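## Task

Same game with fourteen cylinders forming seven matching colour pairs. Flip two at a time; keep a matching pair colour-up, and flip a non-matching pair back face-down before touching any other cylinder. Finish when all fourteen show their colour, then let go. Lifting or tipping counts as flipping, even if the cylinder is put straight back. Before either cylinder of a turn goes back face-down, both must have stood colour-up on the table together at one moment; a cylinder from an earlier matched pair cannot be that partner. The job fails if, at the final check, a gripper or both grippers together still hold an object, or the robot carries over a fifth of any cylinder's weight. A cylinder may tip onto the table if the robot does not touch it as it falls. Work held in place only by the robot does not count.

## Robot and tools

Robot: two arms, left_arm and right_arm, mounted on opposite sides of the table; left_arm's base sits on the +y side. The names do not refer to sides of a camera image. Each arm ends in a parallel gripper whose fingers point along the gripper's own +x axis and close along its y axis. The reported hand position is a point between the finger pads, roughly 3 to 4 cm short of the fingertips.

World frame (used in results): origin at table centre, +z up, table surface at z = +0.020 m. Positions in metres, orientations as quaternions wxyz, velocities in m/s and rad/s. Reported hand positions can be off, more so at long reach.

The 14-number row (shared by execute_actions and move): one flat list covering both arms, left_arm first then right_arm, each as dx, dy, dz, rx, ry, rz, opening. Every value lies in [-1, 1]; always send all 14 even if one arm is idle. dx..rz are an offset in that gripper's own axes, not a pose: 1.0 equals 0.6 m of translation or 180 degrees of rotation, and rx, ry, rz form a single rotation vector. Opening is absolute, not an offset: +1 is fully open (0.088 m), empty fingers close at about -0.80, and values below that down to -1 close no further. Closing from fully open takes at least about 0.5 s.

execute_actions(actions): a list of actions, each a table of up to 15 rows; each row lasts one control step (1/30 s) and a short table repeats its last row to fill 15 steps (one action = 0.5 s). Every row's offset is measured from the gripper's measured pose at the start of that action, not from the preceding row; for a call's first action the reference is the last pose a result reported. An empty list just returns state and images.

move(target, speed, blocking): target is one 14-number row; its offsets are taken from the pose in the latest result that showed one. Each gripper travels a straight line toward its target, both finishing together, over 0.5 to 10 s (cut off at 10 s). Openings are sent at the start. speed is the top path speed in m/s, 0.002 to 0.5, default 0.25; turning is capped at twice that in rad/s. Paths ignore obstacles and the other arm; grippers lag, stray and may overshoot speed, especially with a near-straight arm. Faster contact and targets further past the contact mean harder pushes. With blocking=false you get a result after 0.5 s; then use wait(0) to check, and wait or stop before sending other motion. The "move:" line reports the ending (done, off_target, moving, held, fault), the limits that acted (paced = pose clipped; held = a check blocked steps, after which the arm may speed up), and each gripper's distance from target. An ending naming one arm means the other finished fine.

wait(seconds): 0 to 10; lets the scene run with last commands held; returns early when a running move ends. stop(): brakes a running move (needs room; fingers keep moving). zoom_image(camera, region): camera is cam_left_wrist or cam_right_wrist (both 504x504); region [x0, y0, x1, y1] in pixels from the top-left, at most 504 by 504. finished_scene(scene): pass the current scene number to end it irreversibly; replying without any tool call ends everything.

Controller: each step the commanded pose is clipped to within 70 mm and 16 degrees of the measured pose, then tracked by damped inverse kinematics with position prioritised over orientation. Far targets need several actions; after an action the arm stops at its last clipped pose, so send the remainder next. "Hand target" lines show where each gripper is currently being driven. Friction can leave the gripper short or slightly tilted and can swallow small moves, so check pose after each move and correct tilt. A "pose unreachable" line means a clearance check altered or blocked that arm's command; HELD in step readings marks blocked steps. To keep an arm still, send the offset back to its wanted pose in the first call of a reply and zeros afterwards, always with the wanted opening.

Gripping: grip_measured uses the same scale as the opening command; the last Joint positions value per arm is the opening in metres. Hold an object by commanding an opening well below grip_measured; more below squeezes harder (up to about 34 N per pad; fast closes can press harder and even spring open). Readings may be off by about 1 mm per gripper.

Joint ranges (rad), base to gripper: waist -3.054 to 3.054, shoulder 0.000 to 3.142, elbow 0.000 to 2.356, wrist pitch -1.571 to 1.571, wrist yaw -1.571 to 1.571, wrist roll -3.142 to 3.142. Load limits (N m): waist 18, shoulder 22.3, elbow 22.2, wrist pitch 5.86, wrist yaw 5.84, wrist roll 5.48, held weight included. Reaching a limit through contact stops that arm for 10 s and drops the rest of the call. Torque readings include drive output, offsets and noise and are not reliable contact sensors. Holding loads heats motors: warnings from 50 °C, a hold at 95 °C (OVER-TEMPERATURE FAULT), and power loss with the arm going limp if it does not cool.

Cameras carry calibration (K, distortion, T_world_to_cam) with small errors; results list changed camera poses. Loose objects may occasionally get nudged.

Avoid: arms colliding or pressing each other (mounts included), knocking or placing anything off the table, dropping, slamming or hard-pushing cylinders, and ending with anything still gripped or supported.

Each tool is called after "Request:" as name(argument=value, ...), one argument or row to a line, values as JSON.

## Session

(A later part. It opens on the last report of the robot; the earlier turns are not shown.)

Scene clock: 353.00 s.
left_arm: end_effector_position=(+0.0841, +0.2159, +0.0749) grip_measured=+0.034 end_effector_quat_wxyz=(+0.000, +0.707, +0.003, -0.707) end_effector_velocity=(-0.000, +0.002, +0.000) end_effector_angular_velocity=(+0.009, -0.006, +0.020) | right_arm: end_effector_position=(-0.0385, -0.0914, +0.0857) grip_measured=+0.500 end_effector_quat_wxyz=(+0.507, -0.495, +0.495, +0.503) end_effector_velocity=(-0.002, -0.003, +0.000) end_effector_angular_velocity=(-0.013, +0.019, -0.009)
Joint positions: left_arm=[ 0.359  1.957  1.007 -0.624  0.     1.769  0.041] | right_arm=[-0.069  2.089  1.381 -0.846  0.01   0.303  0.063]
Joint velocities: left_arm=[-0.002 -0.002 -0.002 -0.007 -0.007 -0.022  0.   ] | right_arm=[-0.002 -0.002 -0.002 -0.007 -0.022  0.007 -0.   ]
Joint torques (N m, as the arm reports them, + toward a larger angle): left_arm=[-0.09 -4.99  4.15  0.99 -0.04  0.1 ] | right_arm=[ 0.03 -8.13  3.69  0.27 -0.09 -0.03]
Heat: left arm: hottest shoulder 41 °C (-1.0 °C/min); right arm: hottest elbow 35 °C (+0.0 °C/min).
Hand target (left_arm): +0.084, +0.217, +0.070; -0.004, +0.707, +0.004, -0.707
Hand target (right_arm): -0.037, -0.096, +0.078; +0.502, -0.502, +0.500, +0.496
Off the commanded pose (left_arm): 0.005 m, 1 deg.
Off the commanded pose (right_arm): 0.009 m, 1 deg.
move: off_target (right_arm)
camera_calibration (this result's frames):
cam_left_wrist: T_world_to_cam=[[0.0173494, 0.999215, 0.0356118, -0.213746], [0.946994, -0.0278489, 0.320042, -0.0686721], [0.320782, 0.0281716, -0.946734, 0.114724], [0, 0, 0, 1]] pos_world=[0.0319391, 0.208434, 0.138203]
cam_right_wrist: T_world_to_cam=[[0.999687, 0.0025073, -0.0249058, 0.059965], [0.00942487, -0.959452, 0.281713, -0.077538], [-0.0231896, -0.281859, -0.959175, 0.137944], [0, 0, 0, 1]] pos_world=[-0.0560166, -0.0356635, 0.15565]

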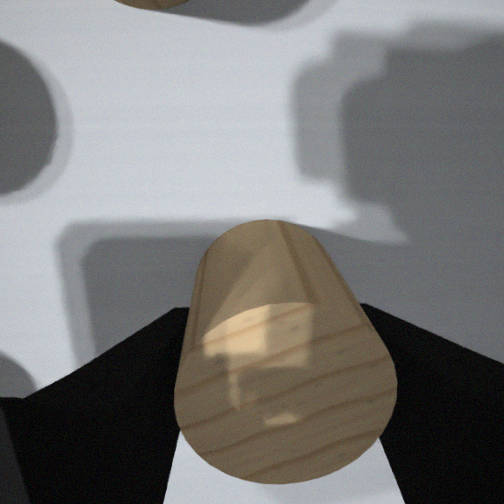

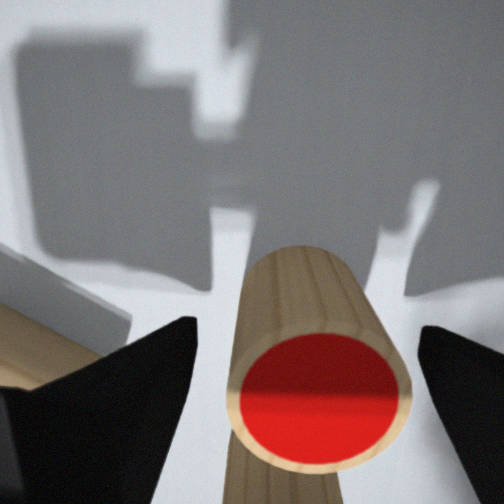

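Request:
execute_actions(
  actions=[
    [[0,0,0,0,0,0,0.5,0,0,0,0,0,0,-0.3]],
    [[0,0,0,0,0,0,0.5,0,0,0,0,0,0,-0.3]],
  ],
)

Request:
move(
  target=[-0.13,0,0,0,0,0.004,0.5,-0.135,0,0,0,0,0,-0.3],
  speed=0.2,
)

Request:
move(
  target=[-0.263,0.25,0.082,0,0,0.503,1,-0.22,-0.12,0.045,0,-0.493,0,-0.3],
  speed=0.3,
)

Scene clock: 357.37 s.
left_arm: end_effector_position=(+0.0840, +0.2157, +0.0747) grip_measured=+0.500 end_effector_quat_wxyz=(+0.000, +0.707, +0.002, -0.707) end_effector_velocity=(-0.001, +0.007, +0.001) end_effector_angular_velocity=(+0.023, -0.003, +0.020) | right_arm: end_effector_position=(-0.0384, -0.0916, +0.0855) grip_measured=+0.026 end_effector_quat_wxyz=(+0.507, -0.496, +0.495, +0.503) end_effector_velocity=(-0.001, -0.002, +0.002) end_effector_angular_velocity=(-0.005, +0.006, +0.010)
Joint positions: left_arm=[ 0.359  1.958  1.006 -0.621 -0.     1.77   0.063] | right_arm=[-0.069  2.089  1.381 -0.846  0.01   0.303  0.04 ]
Joint velocities: left_arm=[-0.002 -0.007 -0.007 -0.022 -0.007 -0.022 -0.   ] | right_arm=[ 0.002 -0.007 -0.002 -0.007 -0.007 -0.007  0.   ]
Joint torques (N m, as the arm reports them, + toward a larger angle): left_arm=[-0.16 -6.33  4.66  0.21  0.05 -0.03] | right_arm=[ 0.07 -9.67  5.07  0.13  0.02 -0.01]
Heat: left arm: hottest shoulder 41 °C (-1.0 °C/min); right arm: hottest shoulder 35 °C (+0.0 °C/min).
Hand target (left_arm): +0.084, +0.216, +0.075; +0.000, +0.707, +0.002, -0.707
Hand target (right_arm): -0.038, -0.092, +0.085; +0.507, -0.496, +0.495, +0.503
Off the commanded pose (left_arm): 0.000 m, 0 deg.
Off the commanded pose (right_arm): 0.000 m, 0 deg.
Step readings (end_effector_position; steps 1 to 15: 1st action; 16 to 30: 2nd action):
0: left_arm (+0.0841, +0.2152, +0.0748) | right_arm (-0.0385, -0.0914, +0.0855)
1: left_arm (+0.0841, +0.2152, +0.0748) | right_arm (-0.0385, -0.0914, +0.0855)
2: left_arm (+0.0841, +0.2152, +0.0748) | right_arm (-0.0385, -0.0914, +0.0855)
4: left_arm (+0.0841, +0.2152, +0.0748) | right_arm (-0.0387, -0.0914, +0.0855)
8: left_arm (+0.0841, +0.2155, +0.0747) | right_arm (-0.0384, -0.0916, +0.0855)
15: left_arm (+0.0840, +0.2157, +0.0747) | right_arm (-0.0384, -0.0916, +0.0855)
16: left_arm (+0.0841, +0.2156, +0.0747) | right_arm (-0.0384, -0.0916, +0.0855)
17: left_arm (+0.0840, +0.2157, +0.0747) | right_arm (-0.0384, -0.0916, +0.0855)
19: left_arm (+0.0840, +0.2157, +0.0747) | right_arm (-0.0384, -0.0916, +0.0855)
23: left_arm (+0.0840, +0.2157, +0.0747) | right_arm (-0.0384, -0.0916, +0.0855)
30: end_effector_position above
camera_calibration (this result's frames):
cam_left_wrist: T_world_to_cam=[[0.0184729, 0.999231, 0.0345784, -0.213593], [0.946769, -0.0285988, 0.320641, -0.0684313], [0.321383, 0.0268146, -0.946569, 0.114724], [0, 0, 0, 1]] pos_world=[0.0318641, 0.208396, 0.137921]
cam_right_wrist: T_world_to_cam=[[0.999704, 0.00247678, -0.0242062, 0.0597697], [0.00922053, -0.959176, 0.28266, -0.0777512], [-0.0225179, -0.2828, -0.958915, 0.137586], [0, 0, 0, 1]] pos_world=[-0.055937, -0.0358158, 0.155357]

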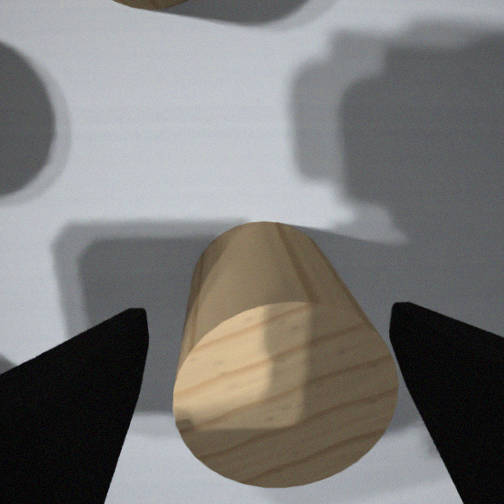

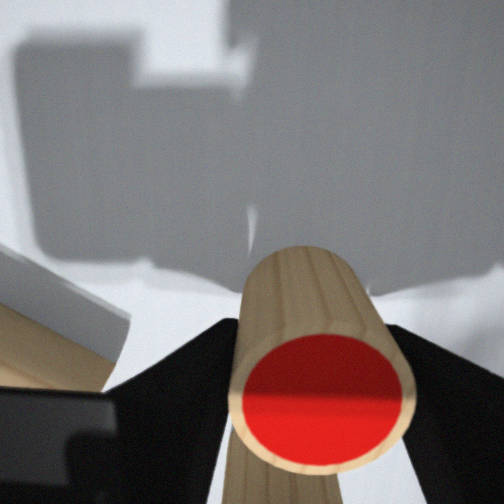

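Scene clock: 358.27 s.
left_arm: end_effector_position=(+0.0835, +0.2182, +0.1469) grip_measured=+0.500 end_effector_quat_wxyz=(-0.001, +0.707, +0.004, -0.708) end_effector_velocity=(-0.000, +0.004, +0.001) end_effector_angular_velocity=(+0.018, -0.004, +0.019) | right_arm: end_effector_position=(-0.0373, -0.0952, +0.1614) grip_measured=+0.025 end_effector_quat_wxyz=(+0.504, -0.500, +0.497, +0.498) end_effector_velocity=(-0.002, -0.002, +0.004) end_effector_angular_velocity=(-0.014, +0.019, +0.020)
Joint positions: left_arm=[ 0.359  1.8    1.129 -0.908 -0.     1.77   0.063] | right_arm=[-0.069  1.992  1.553 -1.13   0.01   0.303  0.04 ]
Joint velocities: left_arm=[-0.002 -0.002  0.002 -0.022 -0.007 -0.022 -0.   ] | right_arm=[-0.002 -0.002  0.012 -0.022 -0.022 -0.022 -0.   ]
Joint torques (N m, as the arm reports them, + toward a larger angle): left_arm=[ 0.05 -7.13  6.56 -0.03  0.13  0.  ] | right_arm=[ 0.25 -9.98  7.02 -0.06  0.02  0.02]
Heat: left arm: hottest shoulder 41 °C (-1.0 °C/min); right arm: hottest shoulder 36 °C (+0.0 °C/min).
Hand target (left_arm): +0.084, +0.215, +0.153; +0.005, +0.707, -0.003, -0.707
Hand target (right_arm): -0.039, -0.093, +0.166; +0.507, -0.496, +0.495, +0.503
Off the commanded pose (left_arm): 0.006 m, 1 deg.
Off the commanded pose (right_arm): 0.006 m, 1 deg.
move: done
camera_calibration (this result's frames):
cam_left_wrist: T_world_to_cam=[[0.0185098, 0.999052, 0.039414, -0.219236], [0.947088, -0.030154, 0.319555, -0.0905503], [0.320441, 0.0314136, -0.946748, 0.182246], [0, 0, 0, 1]] pos_world=[0.0314181, 0.210572, 0.210118]
cam_right_wrist: T_world_to_cam=[[0.999796, 0.00217822, -0.0200719, 0.0597973], [0.00801579, -0.955277, 0.295605, -0.104479], [-0.0185303, -0.295706, -0.955099, 0.207672], [0, 0, 0, 1]] pos_world=[-0.0550995, -0.0385265, 0.230432]

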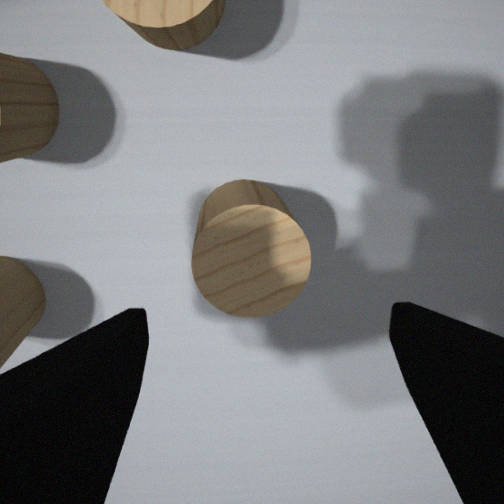

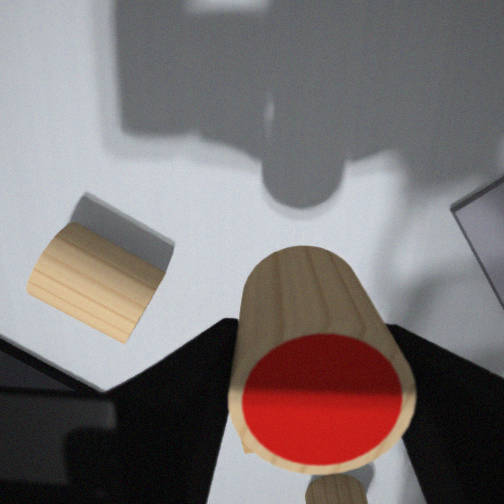

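Scene clock: 361.43 s.
left_arm: end_effector_position=(+0.0342, +0.0687, +0.3050) grip_measured=+1.000 end_effector_quat_wxyz=(+0.497, +0.499, -0.504, -0.500) end_effector_velocity=(+0.000, -0.001, -0.001) end_effector_angular_velocity=(-0.002, -0.007, +0.005) | right_arm: end_effector_position=(+0.0327, -0.0681, +0.3025) grip_measured=+0.025 end_effector_quat_wxyz=(+0.706, +0.003, +0.003, +0.708) end_effector_velocity=(+0.000, -0.001, -0.004) end_effector_angular_velocity=(-0.012, -0.009, +0.005)
Joint positions: left_arm=[0.202 1.675 0.69  0.987 0.053 1.576 0.088] | right_arm=[-0.205  1.358  0.511  0.847  0.16   0.008  0.04 ]
Joint velocities: left_arm=[-0.002  0.007  0.002  0.007 -0.007  0.007  0.   ] | right_arm=[-0.002 -0.002 -0.007 -0.007 -0.007 -0.007 -0.   ]
Joint torques (N m, as the arm reports them, + toward a larger angle): left_arm=[-0.3  -5.06  6.39  2.01 -0.17 -0.14] | right_arm=[-0.32 -4.11  4.7   2.14 -0.09 -0.19]
Heat: left arm: hottest shoulder 41 °C (+0.0 °C/min); right arm: hottest shoulder 36 °C (+0.0 °C/min).
Hand target (left_arm): +0.034, +0.067, +0.304; +0.499, +0.499, -0.502, -0.500
Hand target (right_arm): +0.033, -0.069, +0.295; +0.706, -0.006, +0.006, +0.709
Off the commanded pose (left_arm): 0.002 m, 1 deg.
Off the commanded pose (right_arm): 0.008 m, 1 deg.
move: done
camera_calibration (this result's frames):
cam_left_wrist: T_world_to_cam=[[0.0267501, 0.0304836, -0.999177, 0.307788], [0.948921, 0.31357, 0.0349712, -0.0357424], [0.314378, -0.949076, -0.0205384, 0.137511], [0, 0, 0, 1]] pos_world=[-0.0175471, 0.132334, 0.311609]
cam_right_wrist: T_world_to_cam=[[0.999453, 0.0329274, -0.00310133, -0.0103624], [0.00693415, -0.300311, -0.953816, 0.301742], [-0.032338, 0.953273, -0.300375, 0.239195], [0, 0, 0, 1]] pos_world=[0.0159995, -0.13706, 0.359623]

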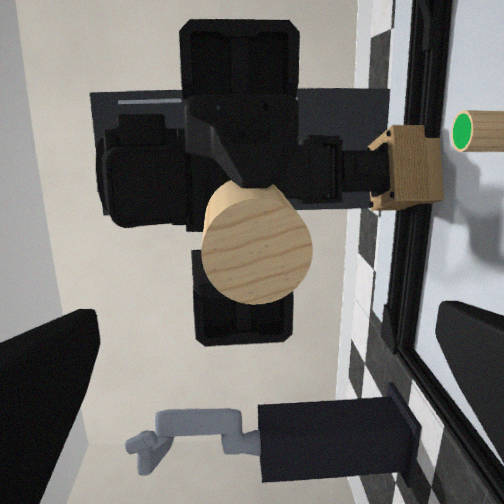

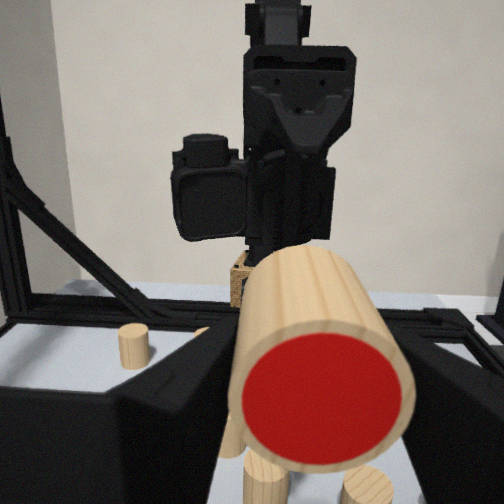

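Request:
move(
  target=[0.139,0.002,-0.002,0,0,0,1,0,0,0,0,0,0,-0.3],
  speed=0.13,
)

Scene clock: 363.87 s.
left_arm: end_effector_position=(+0.0353, -0.0120, +0.3065) grip_measured=+1.000 end_effector_quat_wxyz=(+0.496, +0.498, -0.505, -0.501) end_effector_velocity=(-0.000, -0.002, +0.002) end_effector_angular_velocity=(-0.002, +0.007, +0.005) | right_arm: end_effector_position=(+0.0327, -0.0681, +0.3021) grip_measured=+0.024 end_effector_quat_wxyz=(+0.706, +0.003, +0.003, +0.708) end_effector_velocity=(-0.000, -0.001, -0.005) end_effector_angular_velocity=(-0.022, +0.004, +0.005)
Joint positions: left_arm=[0.197 1.933 1.037 0.898 0.053 1.576 0.088] | right_arm=[-0.205  1.359  0.51   0.848  0.159  0.008  0.04 ]
Joint velocities: left_arm=[-0.002  0.002  0.012 -0.007 -0.007 -0.007  0.   ] | right_arm=[-0.002 -0.002 -0.002 -0.022 -0.007  0.007 -0.   ]
Joint torques (N m, as the arm reports them, + toward a larger angle): left_arm=[-0.28 -6.79  7.39  1.59 -0.19 -0.05] | right_arm=[ 0.04 -5.25  6.36  1.75  0.01  0.  ]
Heat: left arm: hottest shoulder 41 °C (+0.0 °C/min); right arm: hottest shoulder 36 °C (+0.0 °C/min).
Hand target (left_arm): +0.035, -0.015, +0.306; +0.497, +0.499, -0.504, -0.501
Hand target (right_arm): +0.033, -0.068, +0.302; +0.706, +0.003, +0.003, +0.708
Off the commanded pose (left_arm): 0.003 m, 0 deg.
Off the commanded pose (right_arm): 0.000 m, 0 deg.
move: done
camera_calibration (this result's frames):
cam_left_wrist: T_world_to_cam=[[0.0268919, 0.0299901, -0.999188, 0.311764], [0.950228, 0.309599, 0.0348667, -0.0116484], [0.310393, -0.950394, -0.0201717, 0.0606598], [0, 0, 0, 1]] pos_world=[-0.0161437, 0.0519072, 0.313141]
cam_right_wrist: T_world_to_cam=[[0.999453, 0.0329262, -0.00305182, -0.0104719], [0.00699323, -0.30067, -0.953702, 0.301339], [-0.0323194, 0.95316, -0.300736, 0.239199], [0, 0, 0, 1]] pos_world=[0.0160897, -0.137046, 0.359291]

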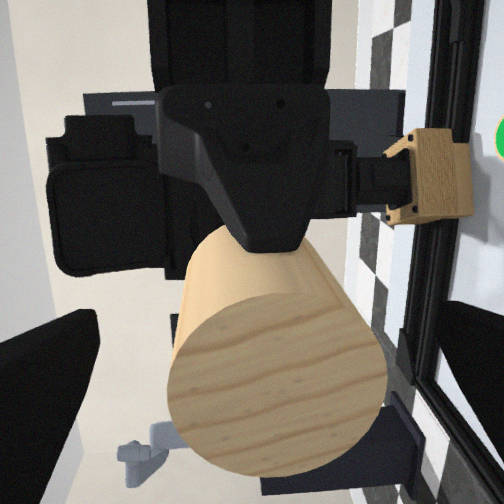

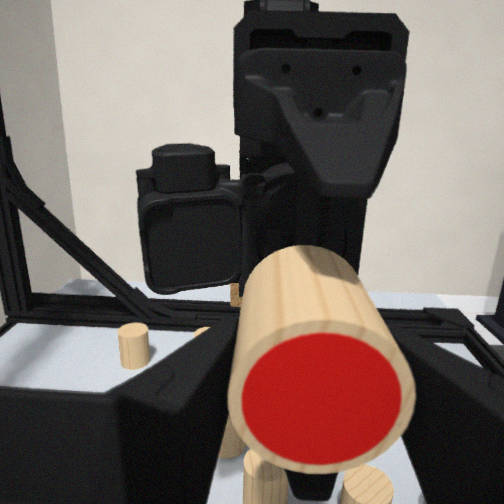

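Request:
execute_actions(
  actions=[
    [[0,0,0,0,0,0,-0.3,0,0,0,0,0,0,-0.3]],
    [[0,0,0,0,0,0,-0.3,0,0,0,0,0,0,-0.3]],
    [[0,0,0,0,0,0,-0.3,0,0,0,0,0,0,1]],
  ],
)

Request:
move(
  target=[-0.05,0,0,0,0,0,-0.3,-0.085,0,0,-0.005,0,0,1],
  speed=0.2,
)

Request:
move(
  target=[-0.307,-0.24,-0.212,0,0,-0.497,-0.3,0,0,0,0,0,0,1],
  speed=0.3,
)

Scene clock: 368.63 s.
left_arm: end_effector_position=(+0.0354, -0.0123, +0.3064) grip_measured=+0.044 end_effector_quat_wxyz=(+0.496, +0.498, -0.505, -0.501) end_effector_velocity=(-0.000, +0.001, -0.001) end_effector_angular_velocity=(+0.007, +0.008, +0.005) | right_arm: end_effector_position=(+0.0327, -0.0681, +0.3015) grip_measured=+0.998 end_effector_quat_wxyz=(+0.706, +0.002, +0.004, +0.708) end_effector_velocity=(-0.002, -0.001, -0.002) end_effector_angular_velocity=(-0.007, +0.006, +0.020)
Joint positions: left_arm=[0.197 1.935 1.039 0.898 0.053 1.576 0.041] | right_arm=[-0.205  1.359  0.51   0.845  0.159  0.008  0.088]
Joint velocities: left_arm=[-0.002 -0.002 -0.002 -0.007 -0.007 -0.007 -0.   ] | right_arm=[-0.002 -0.002 -0.002 -0.007 -0.022  0.007  0.005]
Joint torques (N m, as the arm reports them, + toward a larger angle): left_arm=[-0.05 -7.74  6.38  1.87  0.02 -0.01] | right_arm=[ 0.02 -5.22  6.35  1.88  0.02 -0.01]
Heat: left arm: hottest shoulder 41 °C (+1.0 °C/min); right arm: hottest shoulder 35 °C (+0.0 °C/min).
Hand target (left_arm): +0.035, -0.012, +0.307; +0.497, +0.497, -0.505, -0.501
Hand target (right_arm): +0.033, -0.068, +0.302; +0.706, +0.002, +0.004, +0.708
Off the commanded pose (left_arm): 0.000 m, 0 deg.
Off the commanded pose (right_arm): 0.000 m, 0 deg.
Step readings (end_effector_position; steps 1 to 15: 1st action; 16 to 30: 2nd action; 31 to 45: 3rd action):
0: left_arm (+0.0354, -0.0123, +0.3063) | right_arm (+0.0327, -0.0681, +0.3021)
1: left_arm (+0.0354, -0.0123, +0.3063) | right_arm (+0.0327, -0.0681, +0.3021)
2: left_arm (+0.0354, -0.0123, +0.3063) | right_arm (+0.0327, -0.0681, +0.3021)
4: left_arm (+0.0354, -0.0123, +0.3063) | right_arm (+0.0327, -0.0681, +0.3021)
8: left_arm (+0.0354, -0.0123, +0.3068) | right_arm (+0.0327, -0.0681, +0.3016)
15: left_arm (+0.0354, -0.0123, +0.3067) | right_arm (+0.0327, -0.0681, +0.3016)
16: left_arm (+0.0354, -0.0123, +0.3067) | right_arm (+0.0327, -0.0681, +0.3016)
17: left_arm (+0.0354, -0.0123, +0.3067) | right_arm (+0.0327, -0.0681, +0.3016)
19: left_arm (+0.0354, -0.0123, +0.3067) | right_arm (+0.0327, -0.0681, +0.3016)
23: left_arm (+0.0354, -0.0123, +0.3068) | right_arm (+0.0327, -0.0681, +0.3015)
30: left_arm (+0.0354, -0.0123, +0.3068) | right_arm (+0.0327, -0.0681, +0.3015)
31: left_arm (+0.0354, -0.0123, +0.3068) | right_arm (+0.0327, -0.0681, +0.3015)
32: left_arm (+0.0354, -0.0123, +0.3068) | right_arm (+0.0327, -0.0681, +0.3015)
34: left_arm (+0.0354, -0.0123, +0.3067) | right_arm (+0.0327, -0.0681, +0.3015)
38: left_arm (+0.0354, -0.0123, +0.3064) | right_arm (+0.0327, -0.0681, +0.3015)
45: end_effector_position above
camera_calibration (this result's frames):
cam_left_wrist: T_world_to_cam=[[0.0268919, 0.0299901, -0.999188, 0.311665], [0.950228, 0.309599, 0.0348667, -0.0115681], [0.310393, -0.950394, -0.0201717, 0.0603859], [0, 0, 0, 1]] pos_world=[-0.0161323, 0.051625, 0.313033]
cam_right_wrist: T_world_to_cam=[[0.999454, 0.0329186, -0.0027052, -0.0105789], [0.00740658, -0.303182, -0.952904, 0.300362], [-0.0321885, 0.952364, -0.303261, 0.239729], [0, 0, 0, 1]] pos_world=[0.016065, -0.136896, 0.358888]

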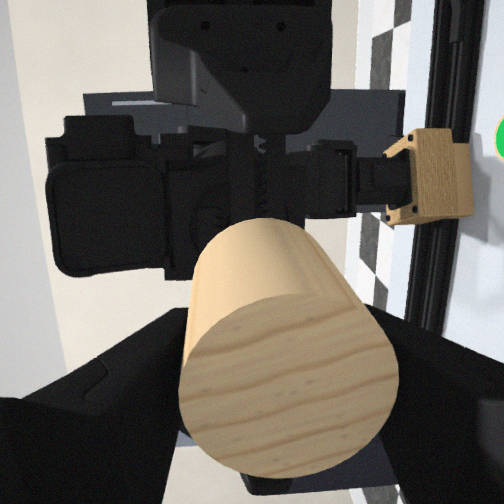

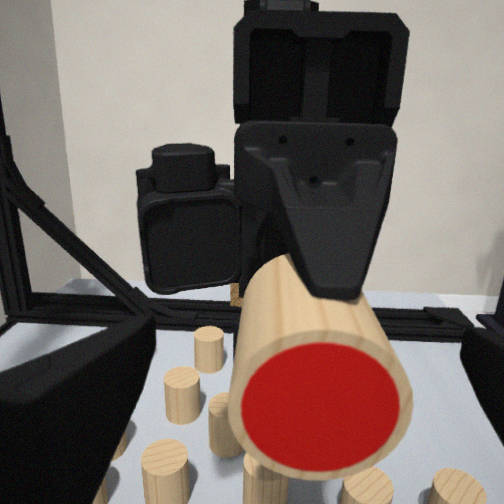

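Scene clock: 369.53 s.
left_arm: end_effector_position=(+0.0350, +0.0153, +0.2996) grip_measured=+0.043 end_effector_quat_wxyz=(+0.493, +0.502, -0.500, -0.505) end_effector_velocity=(+0.002, +0.002, -0.001) end_effector_angular_velocity=(+0.007, +0.007, +0.020) | right_arm: end_effector_position=(+0.0329, -0.1161, +0.3067) grip_measured=+1.000 end_effector_quat_wxyz=(+0.705, +0.003, -0.002, +0.709) end_effector_velocity=(-0.001, -0.002, -0.001) end_effector_angular_velocity=(-0.002, -0.008, +0.010)
Joint positions: left_arm=[0.199 1.856 0.91  0.932 0.053 1.576 0.041] | right_arm=[-0.166  1.107  0.374  0.741  0.198 -0.001  0.088]
Joint velocities: left_arm=[-0.002 -0.007 -0.007 -0.007 -0.022 -0.007 -0.   ] | right_arm=[ 0.002 -0.012 -0.007 -0.007 -0.007 -0.007  0.   ]
Joint torques (N m, as the arm reports them, + toward a larger angle): left_arm=[ 0.2  -8.75  5.6   2.15  0.13 -0.03] | right_arm=[ 0.63 -4.38  4.7   1.62  0.15 -0.19]
Heat: left arm: hottest shoulder 41 °C (+1.0 °C/min); right arm: hottest shoulder 35 °C (+0.0 °C/min).
Hand target (left_arm): +0.036, +0.018, +0.307; +0.496, +0.498, -0.505, -0.501
Hand target (right_arm): +0.033, -0.119, +0.302; +0.706, -0.004, -0.002, +0.709
Off the commanded pose (left_arm): 0.007 m, 1 deg.
Off the commanded pose (right_arm): 0.006 m, 1 deg.
move: done
camera_calibration (this result's frames):
cam_left_wrist: T_world_to_cam=[[0.0261755, 0.0460217, -0.998597, 0.30368], [0.949779, 0.310456, 0.0392036, -0.020839], [0.311824, -0.949473, -0.0355841, 0.0911178], [0, 0, 0, 1]] pos_world=[-0.0165693, 0.0790076, 0.307314]
cam_right_wrist: T_world_to_cam=[[0.999424, 0.0336505, 0.00432334, -0.0111992], [0.0139935, -0.292774, -0.956079, 0.292725], [-0.0309068, 0.955589, -0.293076, 0.284241], [0, 0, 0, 1]] pos_world=[0.0158815, -0.185538, 0.363221]

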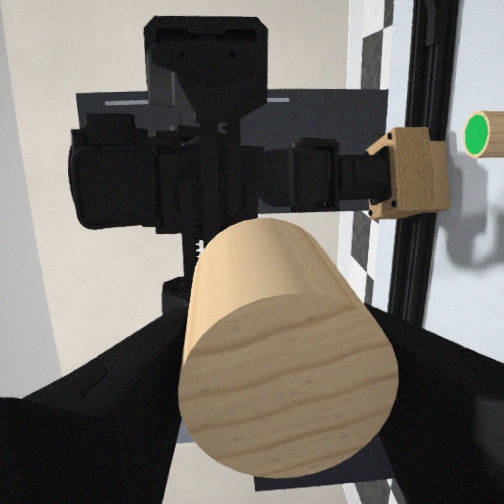

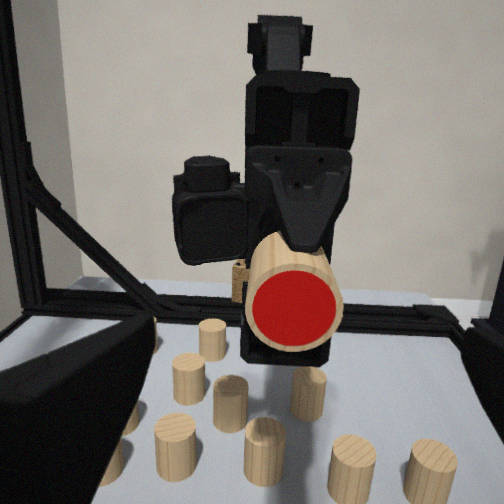

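Scene clock: 372.57 s.
left_arm: end_effector_position=(+0.1616, +0.2014, +0.1586) grip_measured=+0.039 end_effector_quat_wxyz=(-0.000, +0.706, -0.001, -0.708) end_effector_velocity=(+0.002, +0.002, +0.002) end_effector_angular_velocity=(+0.020, -0.015, +0.005) | right_arm: end_effector_position=(+0.0329, -0.1161, +0.3069) grip_measured=+1.000 end_effector_quat_wxyz=(+0.705, +0.003, -0.003, +0.709) end_effector_velocity=(+0.002, -0.001, -0.007) end_effector_angular_velocity=(-0.026, -0.013, -0.000)
Joint positions: left_arm=[ 0.572  1.918  1.337 -0.99   0.002  1.988  0.041] | right_arm=[-0.166  1.107  0.374  0.741  0.198 -0.001  0.088]
Joint velocities: left_arm=[-0.002  0.002  0.012 -0.022 -0.022 -0.007  0.   ] | right_arm=[-0.007 -0.002 -0.007 -0.022 -0.007 -0.007  0.   ]
Joint torques (N m, as the arm reports them, + toward a larger angle): left_arm=[ 0.17 -6.26  6.64 -0.04 -0.16  0.13] | right_arm=[ 0.06 -3.6   6.65  1.85  0.   -0.01]
Heat: left arm: hottest shoulder 42 °C (+2.0 °C/min); right arm: hottest shoulder 35 °C (-1.0 °C/min).
Hand target (left_arm): +0.164, +0.200, +0.159; -0.002, +0.708, +0.000, -0.706
Hand target (right_arm): +0.033, -0.116, +0.307; +0.705, +0.003, -0.003, +0.709
Off the commanded pose (left_arm): 0.003 m, 1 deg.
Off the commanded pose (right_arm): 0.000 m, 0 deg.
move: done
camera_calibration (this result's frames):
cam_left_wrist: T_world_to_cam=[[0.0234849, 0.999221, 0.0317252, -0.203966], [0.947194, -0.032391, 0.31902, -0.168207], [0.319799, 0.0225578, -0.947217, 0.170881], [0, 0, 0, 1]] pos_world=[0.109467, 0.194504, 0.221993]
cam_right_wrist: T_world_to_cam=[[0.999425, 0.0336489, 0.00425928, -0.0111879], [0.0139202, -0.292416, -0.95619, 0.292906], [-0.0309293, 0.955699, -0.292716, 0.284222], [0, 0, 0, 1]] pos_world=[0.0158949, -0.185604, 0.363318]

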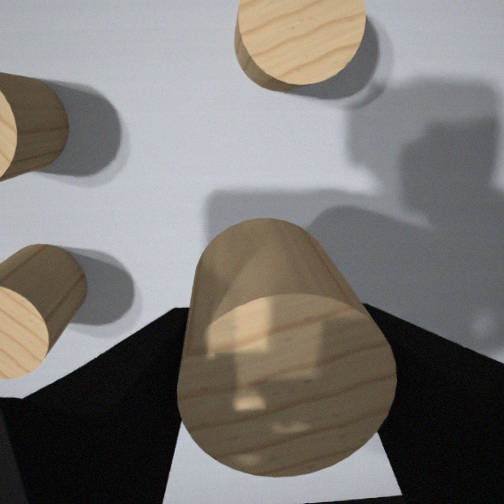

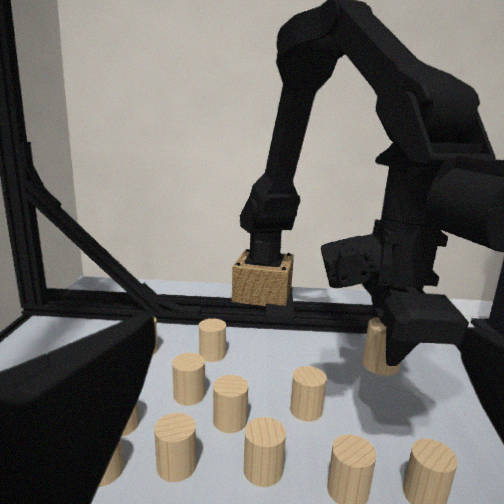

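Request:
move(
  target=[0.145,0,0,0,0,-0.004,-0.3,0,0,0,0,0,0,1],
  speed=0.09,
)

Request:
execute_actions(
  actions=[
    [[0,0,0,0,0,0,0.5,0,0,0,0,0,0,1]],
  ],
)

Request:
move(
  target=[-0.13,0,0,0,0,0.004,0.5,0,0,0,0,0,0,1],
  speed=0.2,
)

Request:
move(
  target=[-0.005,-0.024,0.129,0,0,0,0.5,0,0,0,0,0,0,1],
  speed=0.25,
)

Scene clock: 376.13 s.
left_arm: end_effector_position=(+0.1622, +0.2003, +0.0778) grip_measured=+0.036 end_effector_quat_wxyz=(-0.002, +0.706, +0.000, -0.708) end_effector_velocity=(+0.000, -0.000, -0.001) end_effector_angular_velocity=(+0.001, -0.008, +0.020) | right_arm: end_effector_position=(+0.0329, -0.1161, +0.3069) grip_measured=+1.000 end_effector_quat_wxyz=(+0.705, +0.003, -0.003, +0.709) end_effector_velocity=(-0.002, -0.001, -0.002) end_effector_angular_velocity=(-0.007, +0.006, +0.010)
Joint positions: left_arm=[ 0.572  2.068  1.195 -0.701  0.001  1.988  0.041] | right_arm=[-0.166  1.107  0.374  0.741  0.198 -0.001  0.088]
Joint velocities: left_arm=[-0.002  0.002 -0.002  0.007 -0.007 -0.022  0.   ] | right_arm=[ 0.002 -0.002 -0.002 -0.007 -0.007  0.007  0.   ]
Joint torques (N m, as the arm reports them, + toward a larger angle): left_arm=[-0.01 -5.9   4.13  0.92 -0.08 -0.06] | right_arm=[ 0.04 -3.62  6.63  1.82  0.   -0.02]
Heat: left arm: hottest shoulder 42 °C (+2.0 °C/min); right arm: hottest shoulder 35 °C (+0.0 °C/min).
Hand target (left_arm): +0.162, +0.202, +0.072; -0.005, +0.706, +0.004, -0.708
Hand target (right_arm): +0.033, -0.116, +0.307; +0.705, +0.003, -0.003, +0.709
Off the commanded pose (left_arm): 0.006 m, 1 deg.
Off the commanded pose (right_arm): 0.000 m, 0 deg.
move: done
camera_calibration (this result's frames):
cam_left_wrist: T_world_to_cam=[[0.0238799, 0.999121, 0.0344643, -0.20058], [0.947302, -0.0336304, 0.31857, -0.142755], [0.319449, 0.0250407, -0.947272, 0.0936817], [0, 0, 0, 1]] pos_world=[0.110095, 0.193257, 0.141132]
cam_right_wrist: T_world_to_cam=[[0.999425, 0.0336489, 0.00425928, -0.0111879], [0.0139202, -0.292416, -0.95619, 0.292906], [-0.0309293, 0.955699, -0.292716, 0.284222], [0, 0, 0, 1]] pos_world=[0.0158949, -0.185604, 0.363318]

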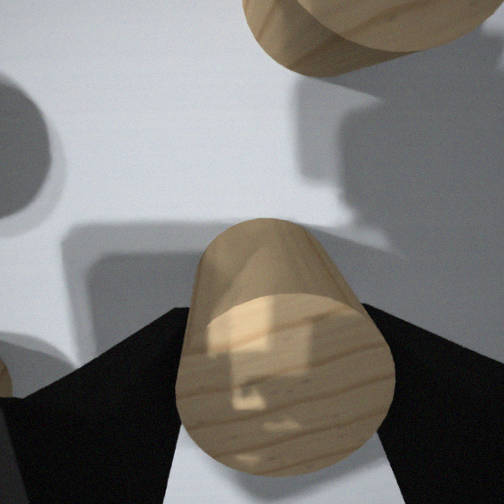

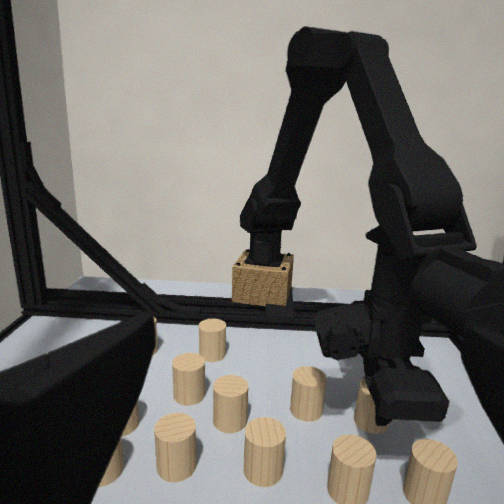

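Scene clock: 376.63 s.
left_arm: end_effector_position=(+0.1623, +0.2001, +0.0776) grip_measured=+0.493 end_effector_quat_wxyz=(-0.001, +0.706, -0.000, -0.708) end_effector_velocity=(-0.003, +0.007, -0.002) end_effector_angular_velocity=(+0.032, +0.006, +0.005) | right_arm: end_effector_position=(+0.0329, -0.1161, +0.3069) grip_measured=+1.000 end_effector_quat_wxyz=(+0.705, +0.003, -0.003, +0.709) end_effector_velocity=(-0.000, -0.000, -0.002) end_effector_angular_velocity=(-0.007, -0.009, +0.005)
Joint positions: left_arm=[ 0.572  2.069  1.195 -0.699  0.001  1.988  0.063] | right_arm=[-0.166  1.107  0.374  0.741  0.198 -0.001  0.088]
Joint velocities: left_arm=[-0.002  0.002 -0.007 -0.022 -0.007 -0.007  0.003] | right_arm=[-0.002 -0.002 -0.002 -0.007 -0.007 -0.007  0.   ]
Joint torques (N m, as the arm reports them, + toward a larger angle): left_arm=[-0.11 -7.2   4.96  0.    0.07  0.  ] | right_arm=[ 0.05 -3.6   6.67  1.84  0.01 -0.01]
Heat: left arm: hottest shoulder 42 °C (+2.0 °C/min); right arm: hottest shoulder 35 °C (+0.0 °C/min).
Hand target (left_arm): +0.162, +0.200, +0.078; -0.002, +0.706, +0.000, -0.708
Hand target (right_arm): +0.033, -0.116, +0.307; +0.705, +0.003, -0.003, +0.709
Off the commanded pose (left_arm): 0.000 m, 0 deg.
Off the commanded pose (right_arm): 0.000 m, 0 deg.
Step readings (end_effector_position):
0: left_arm (+0.1622, +0.2003, +0.0778) | right_arm (+0.0329, -0.1161, +0.3069)
1: left_arm (+0.1621, +0.2004, +0.0777) | right_arm (+0.0329, -0.1161, +0.3069)
2: left_arm (+0.1621, +0.2004, +0.0777) | right_arm (+0.0329, -0.1161, +0.3069)
4: left_arm (+0.1623, +0.2001, +0.0776) | right_arm (+0.0329, -0.1161, +0.3069)
8: left_arm (+0.1623, +0.2000, +0.0777) | right_arm (+0.0329, -0.1161, +0.3069)
15: end_effector_position above
camera_calibration (this result's frames):
cam_left_wrist: T_world_to_cam=[[0.0238642, 0.999156, 0.0334289, -0.200294], [0.947155, -0.0332965, 0.319043, -0.142862], [0.319886, 0.0240487, -0.947151, 0.093583], [0, 0, 0, 1]] pos_world=[0.110157, 0.193118, 0.140912]
cam_right_wrist: T_world_to_cam=[[0.999425, 0.0336489, 0.00425928, -0.0111879], [0.0139202, -0.292416, -0.95619, 0.292906], [-0.0309293, 0.955699, -0.292716, 0.284222], [0, 0, 0, 1]] pos_world=[0.0158949, -0.185604, 0.363318]

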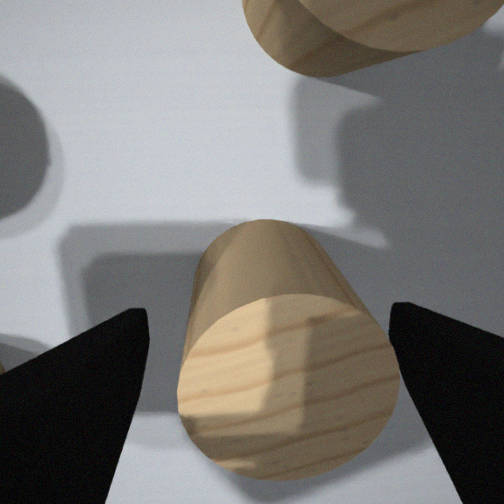

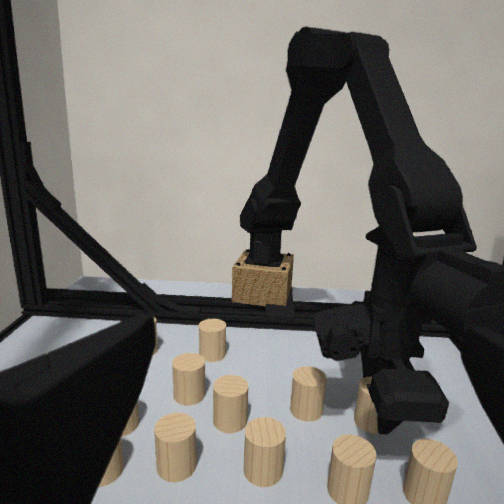

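Scene clock: 377.53 s.
left_arm: end_effector_position=(+0.1613, +0.2023, +0.1495) grip_measured=+0.500 end_effector_quat_wxyz=(-0.003, +0.706, +0.001, -0.709) end_effector_velocity=(-0.001, +0.004, -0.000) end_effector_angular_velocity=(+0.023, +0.002, +0.005) | right_arm: end_effector_position=(+0.0329, -0.1161, +0.3069) grip_measured=+1.000 end_effector_quat_wxyz=(+0.705, +0.003, -0.003, +0.709) end_effector_velocity=(-0.000, -0.000, -0.002) end_effector_angular_velocity=(-0.007, -0.009, +0.005)
Joint positions: left_arm=[ 0.572  1.932  1.317 -0.963  0.001  1.988  0.063] | right_arm=[-0.166  1.107  0.374  0.741  0.198 -0.001  0.088]
Joint velocities: left_arm=[-0.002  0.002  0.002 -0.022 -0.007 -0.007 -0.   ] | right_arm=[-0.002 -0.002 -0.002 -0.007 -0.007 -0.007  0.   ]
Joint torques (N m, as the arm reports them, + toward a larger angle): left_arm=[ 0.13 -8.02  6.64 -0.09  0.19  0.05] | right_arm=[ 0.08 -3.64  6.66  1.84  0.01  0.  ]
Heat: left arm: hottest shoulder 42 °C (+2.0 °C/min); right arm: hottest shoulder 35 °C (+0.0 °C/min).
Hand target (left_arm): +0.162, +0.199, +0.155; +0.003, +0.706, -0.005, -0.708
Hand target (right_arm): +0.033, -0.116, +0.307; +0.705, +0.003, -0.003, +0.709
Off the commanded pose (left_arm): 0.007 m, 1 deg.
Off the commanded pose (right_arm): 0.000 m, 0 deg.
move: done
camera_calibration (this result's frames):
cam_left_wrist: T_world_to_cam=[[0.0239414, 0.998981, 0.0382602, -0.205576], [0.94784, -0.0348504, 0.316836, -0.164287], [0.317846, 0.0286791, -0.947708, 0.161452], [0, 0, 0, 1]] pos_world=[0.109323, 0.19501, 0.212927]
cam_right_wrist: T_world_to_cam=[[0.999425, 0.0336489, 0.00425928, -0.0111879], [0.0139202, -0.292416, -0.95619, 0.292906], [-0.0309293, 0.955699, -0.292716, 0.284222], [0, 0, 0, 1]] pos_world=[0.0158949, -0.185604, 0.363318]

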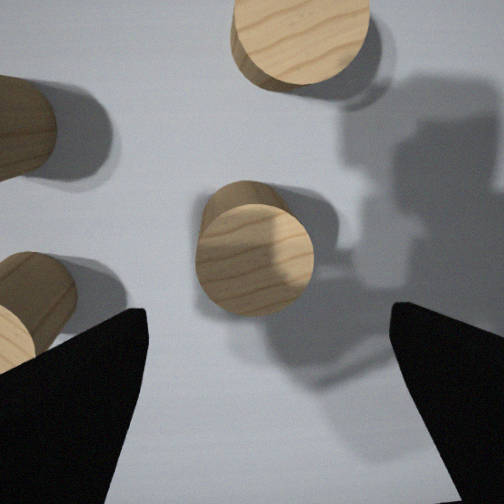

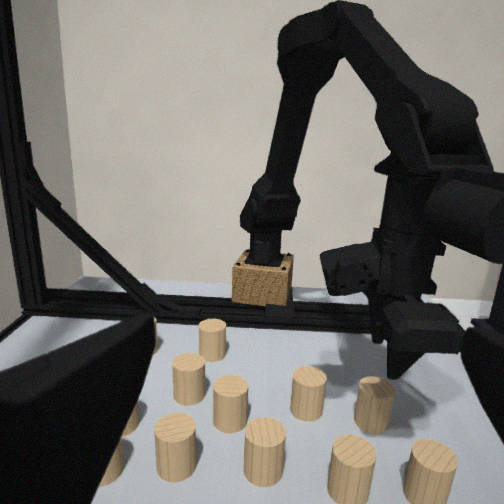

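Scene clock: 378.37 s.
left_arm: end_effector_position=(+0.0854, +0.2168, +0.1505) grip_measured=+0.500 end_effector_quat_wxyz=(-0.007, +0.705, +0.004, -0.709) end_effector_velocity=(-0.002, +0.003, +0.002) end_effector_angular_velocity=(+0.004, -0.007, -0.000) | right_arm: end_effector_position=(+0.0329, -0.1161, +0.3069) grip_measured=+1.000 end_effector_quat_wxyz=(+0.705, +0.003, -0.003, +0.709) end_effector_velocity=(+0.002, -0.001, -0.000) end_effector_angular_velocity=(-0.002, +0.007, +0.000)
Joint positions: left_arm=[ 0.365  1.808  1.156 -0.936  0.002  1.783  0.063] | right_arm=[-0.166  1.107  0.374  0.741  0.198 -0.001  0.088]
Joint velocities: left_arm=[-0.007 -0.012 -0.007 -0.007 -0.007 -0.007 -0.   ] | right_arm=[-0.007 -0.007 -0.002 -0.007 -0.007  0.007  0.   ]
Joint torques (N m, as the arm reports them, + toward a larger angle): left_arm=[-0.19 -7.42  4.96  0.38  0.17 -0.1 ] | right_arm=[ 0.01 -3.59  6.65  1.84  0.   -0.01]
Heat: left arm: hottest shoulder 42 °C (+2.0 °C/min); right arm: hottest shoulder 35 °C (+0.0 °C/min).
Hand target (left_arm): +0.084, +0.217, +0.153; -0.003, +0.705, +0.002, -0.709
Hand target (right_arm): +0.033, -0.116, +0.307; +0.705, +0.003, -0.003, +0.709
Off the commanded pose (left_arm): 0.003 m, 1 deg.
Off the commanded pose (right_arm): 0.000 m, 0 deg.
move: done
camera_calibration (this result's frames):
cam_left_wrist: T_world_to_cam=[[0.0259182, 0.998469, 0.0488713, -0.219937], [0.948262, -0.0400308, 0.314956, -0.0907898], [0.31643, 0.0381797, -0.947847, 0.184184], [0, 0, 0, 1]] pos_world=[0.0335114, 0.208934, 0.213922]
cam_right_wrist: T_world_to_cam=[[0.999425, 0.0336489, 0.00425928, -0.0111879], [0.0139202, -0.292416, -0.95619, 0.292906], [-0.0309293, 0.955699, -0.292716, 0.284222], [0, 0, 0, 1]] pos_world=[0.0158949, -0.185604, 0.363318]

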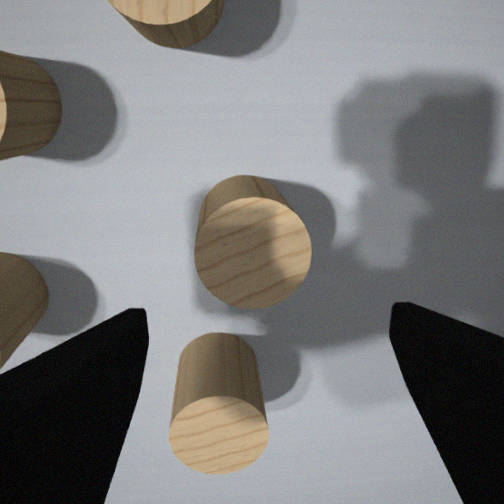

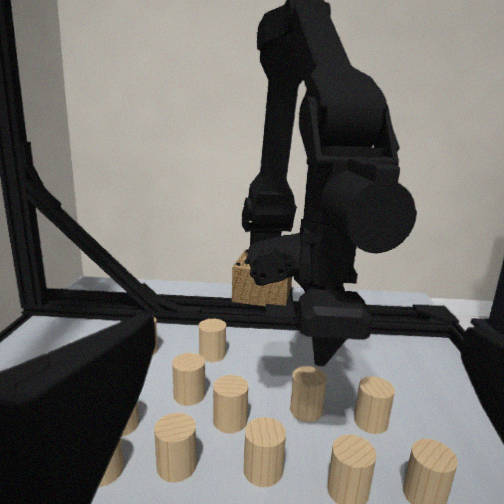

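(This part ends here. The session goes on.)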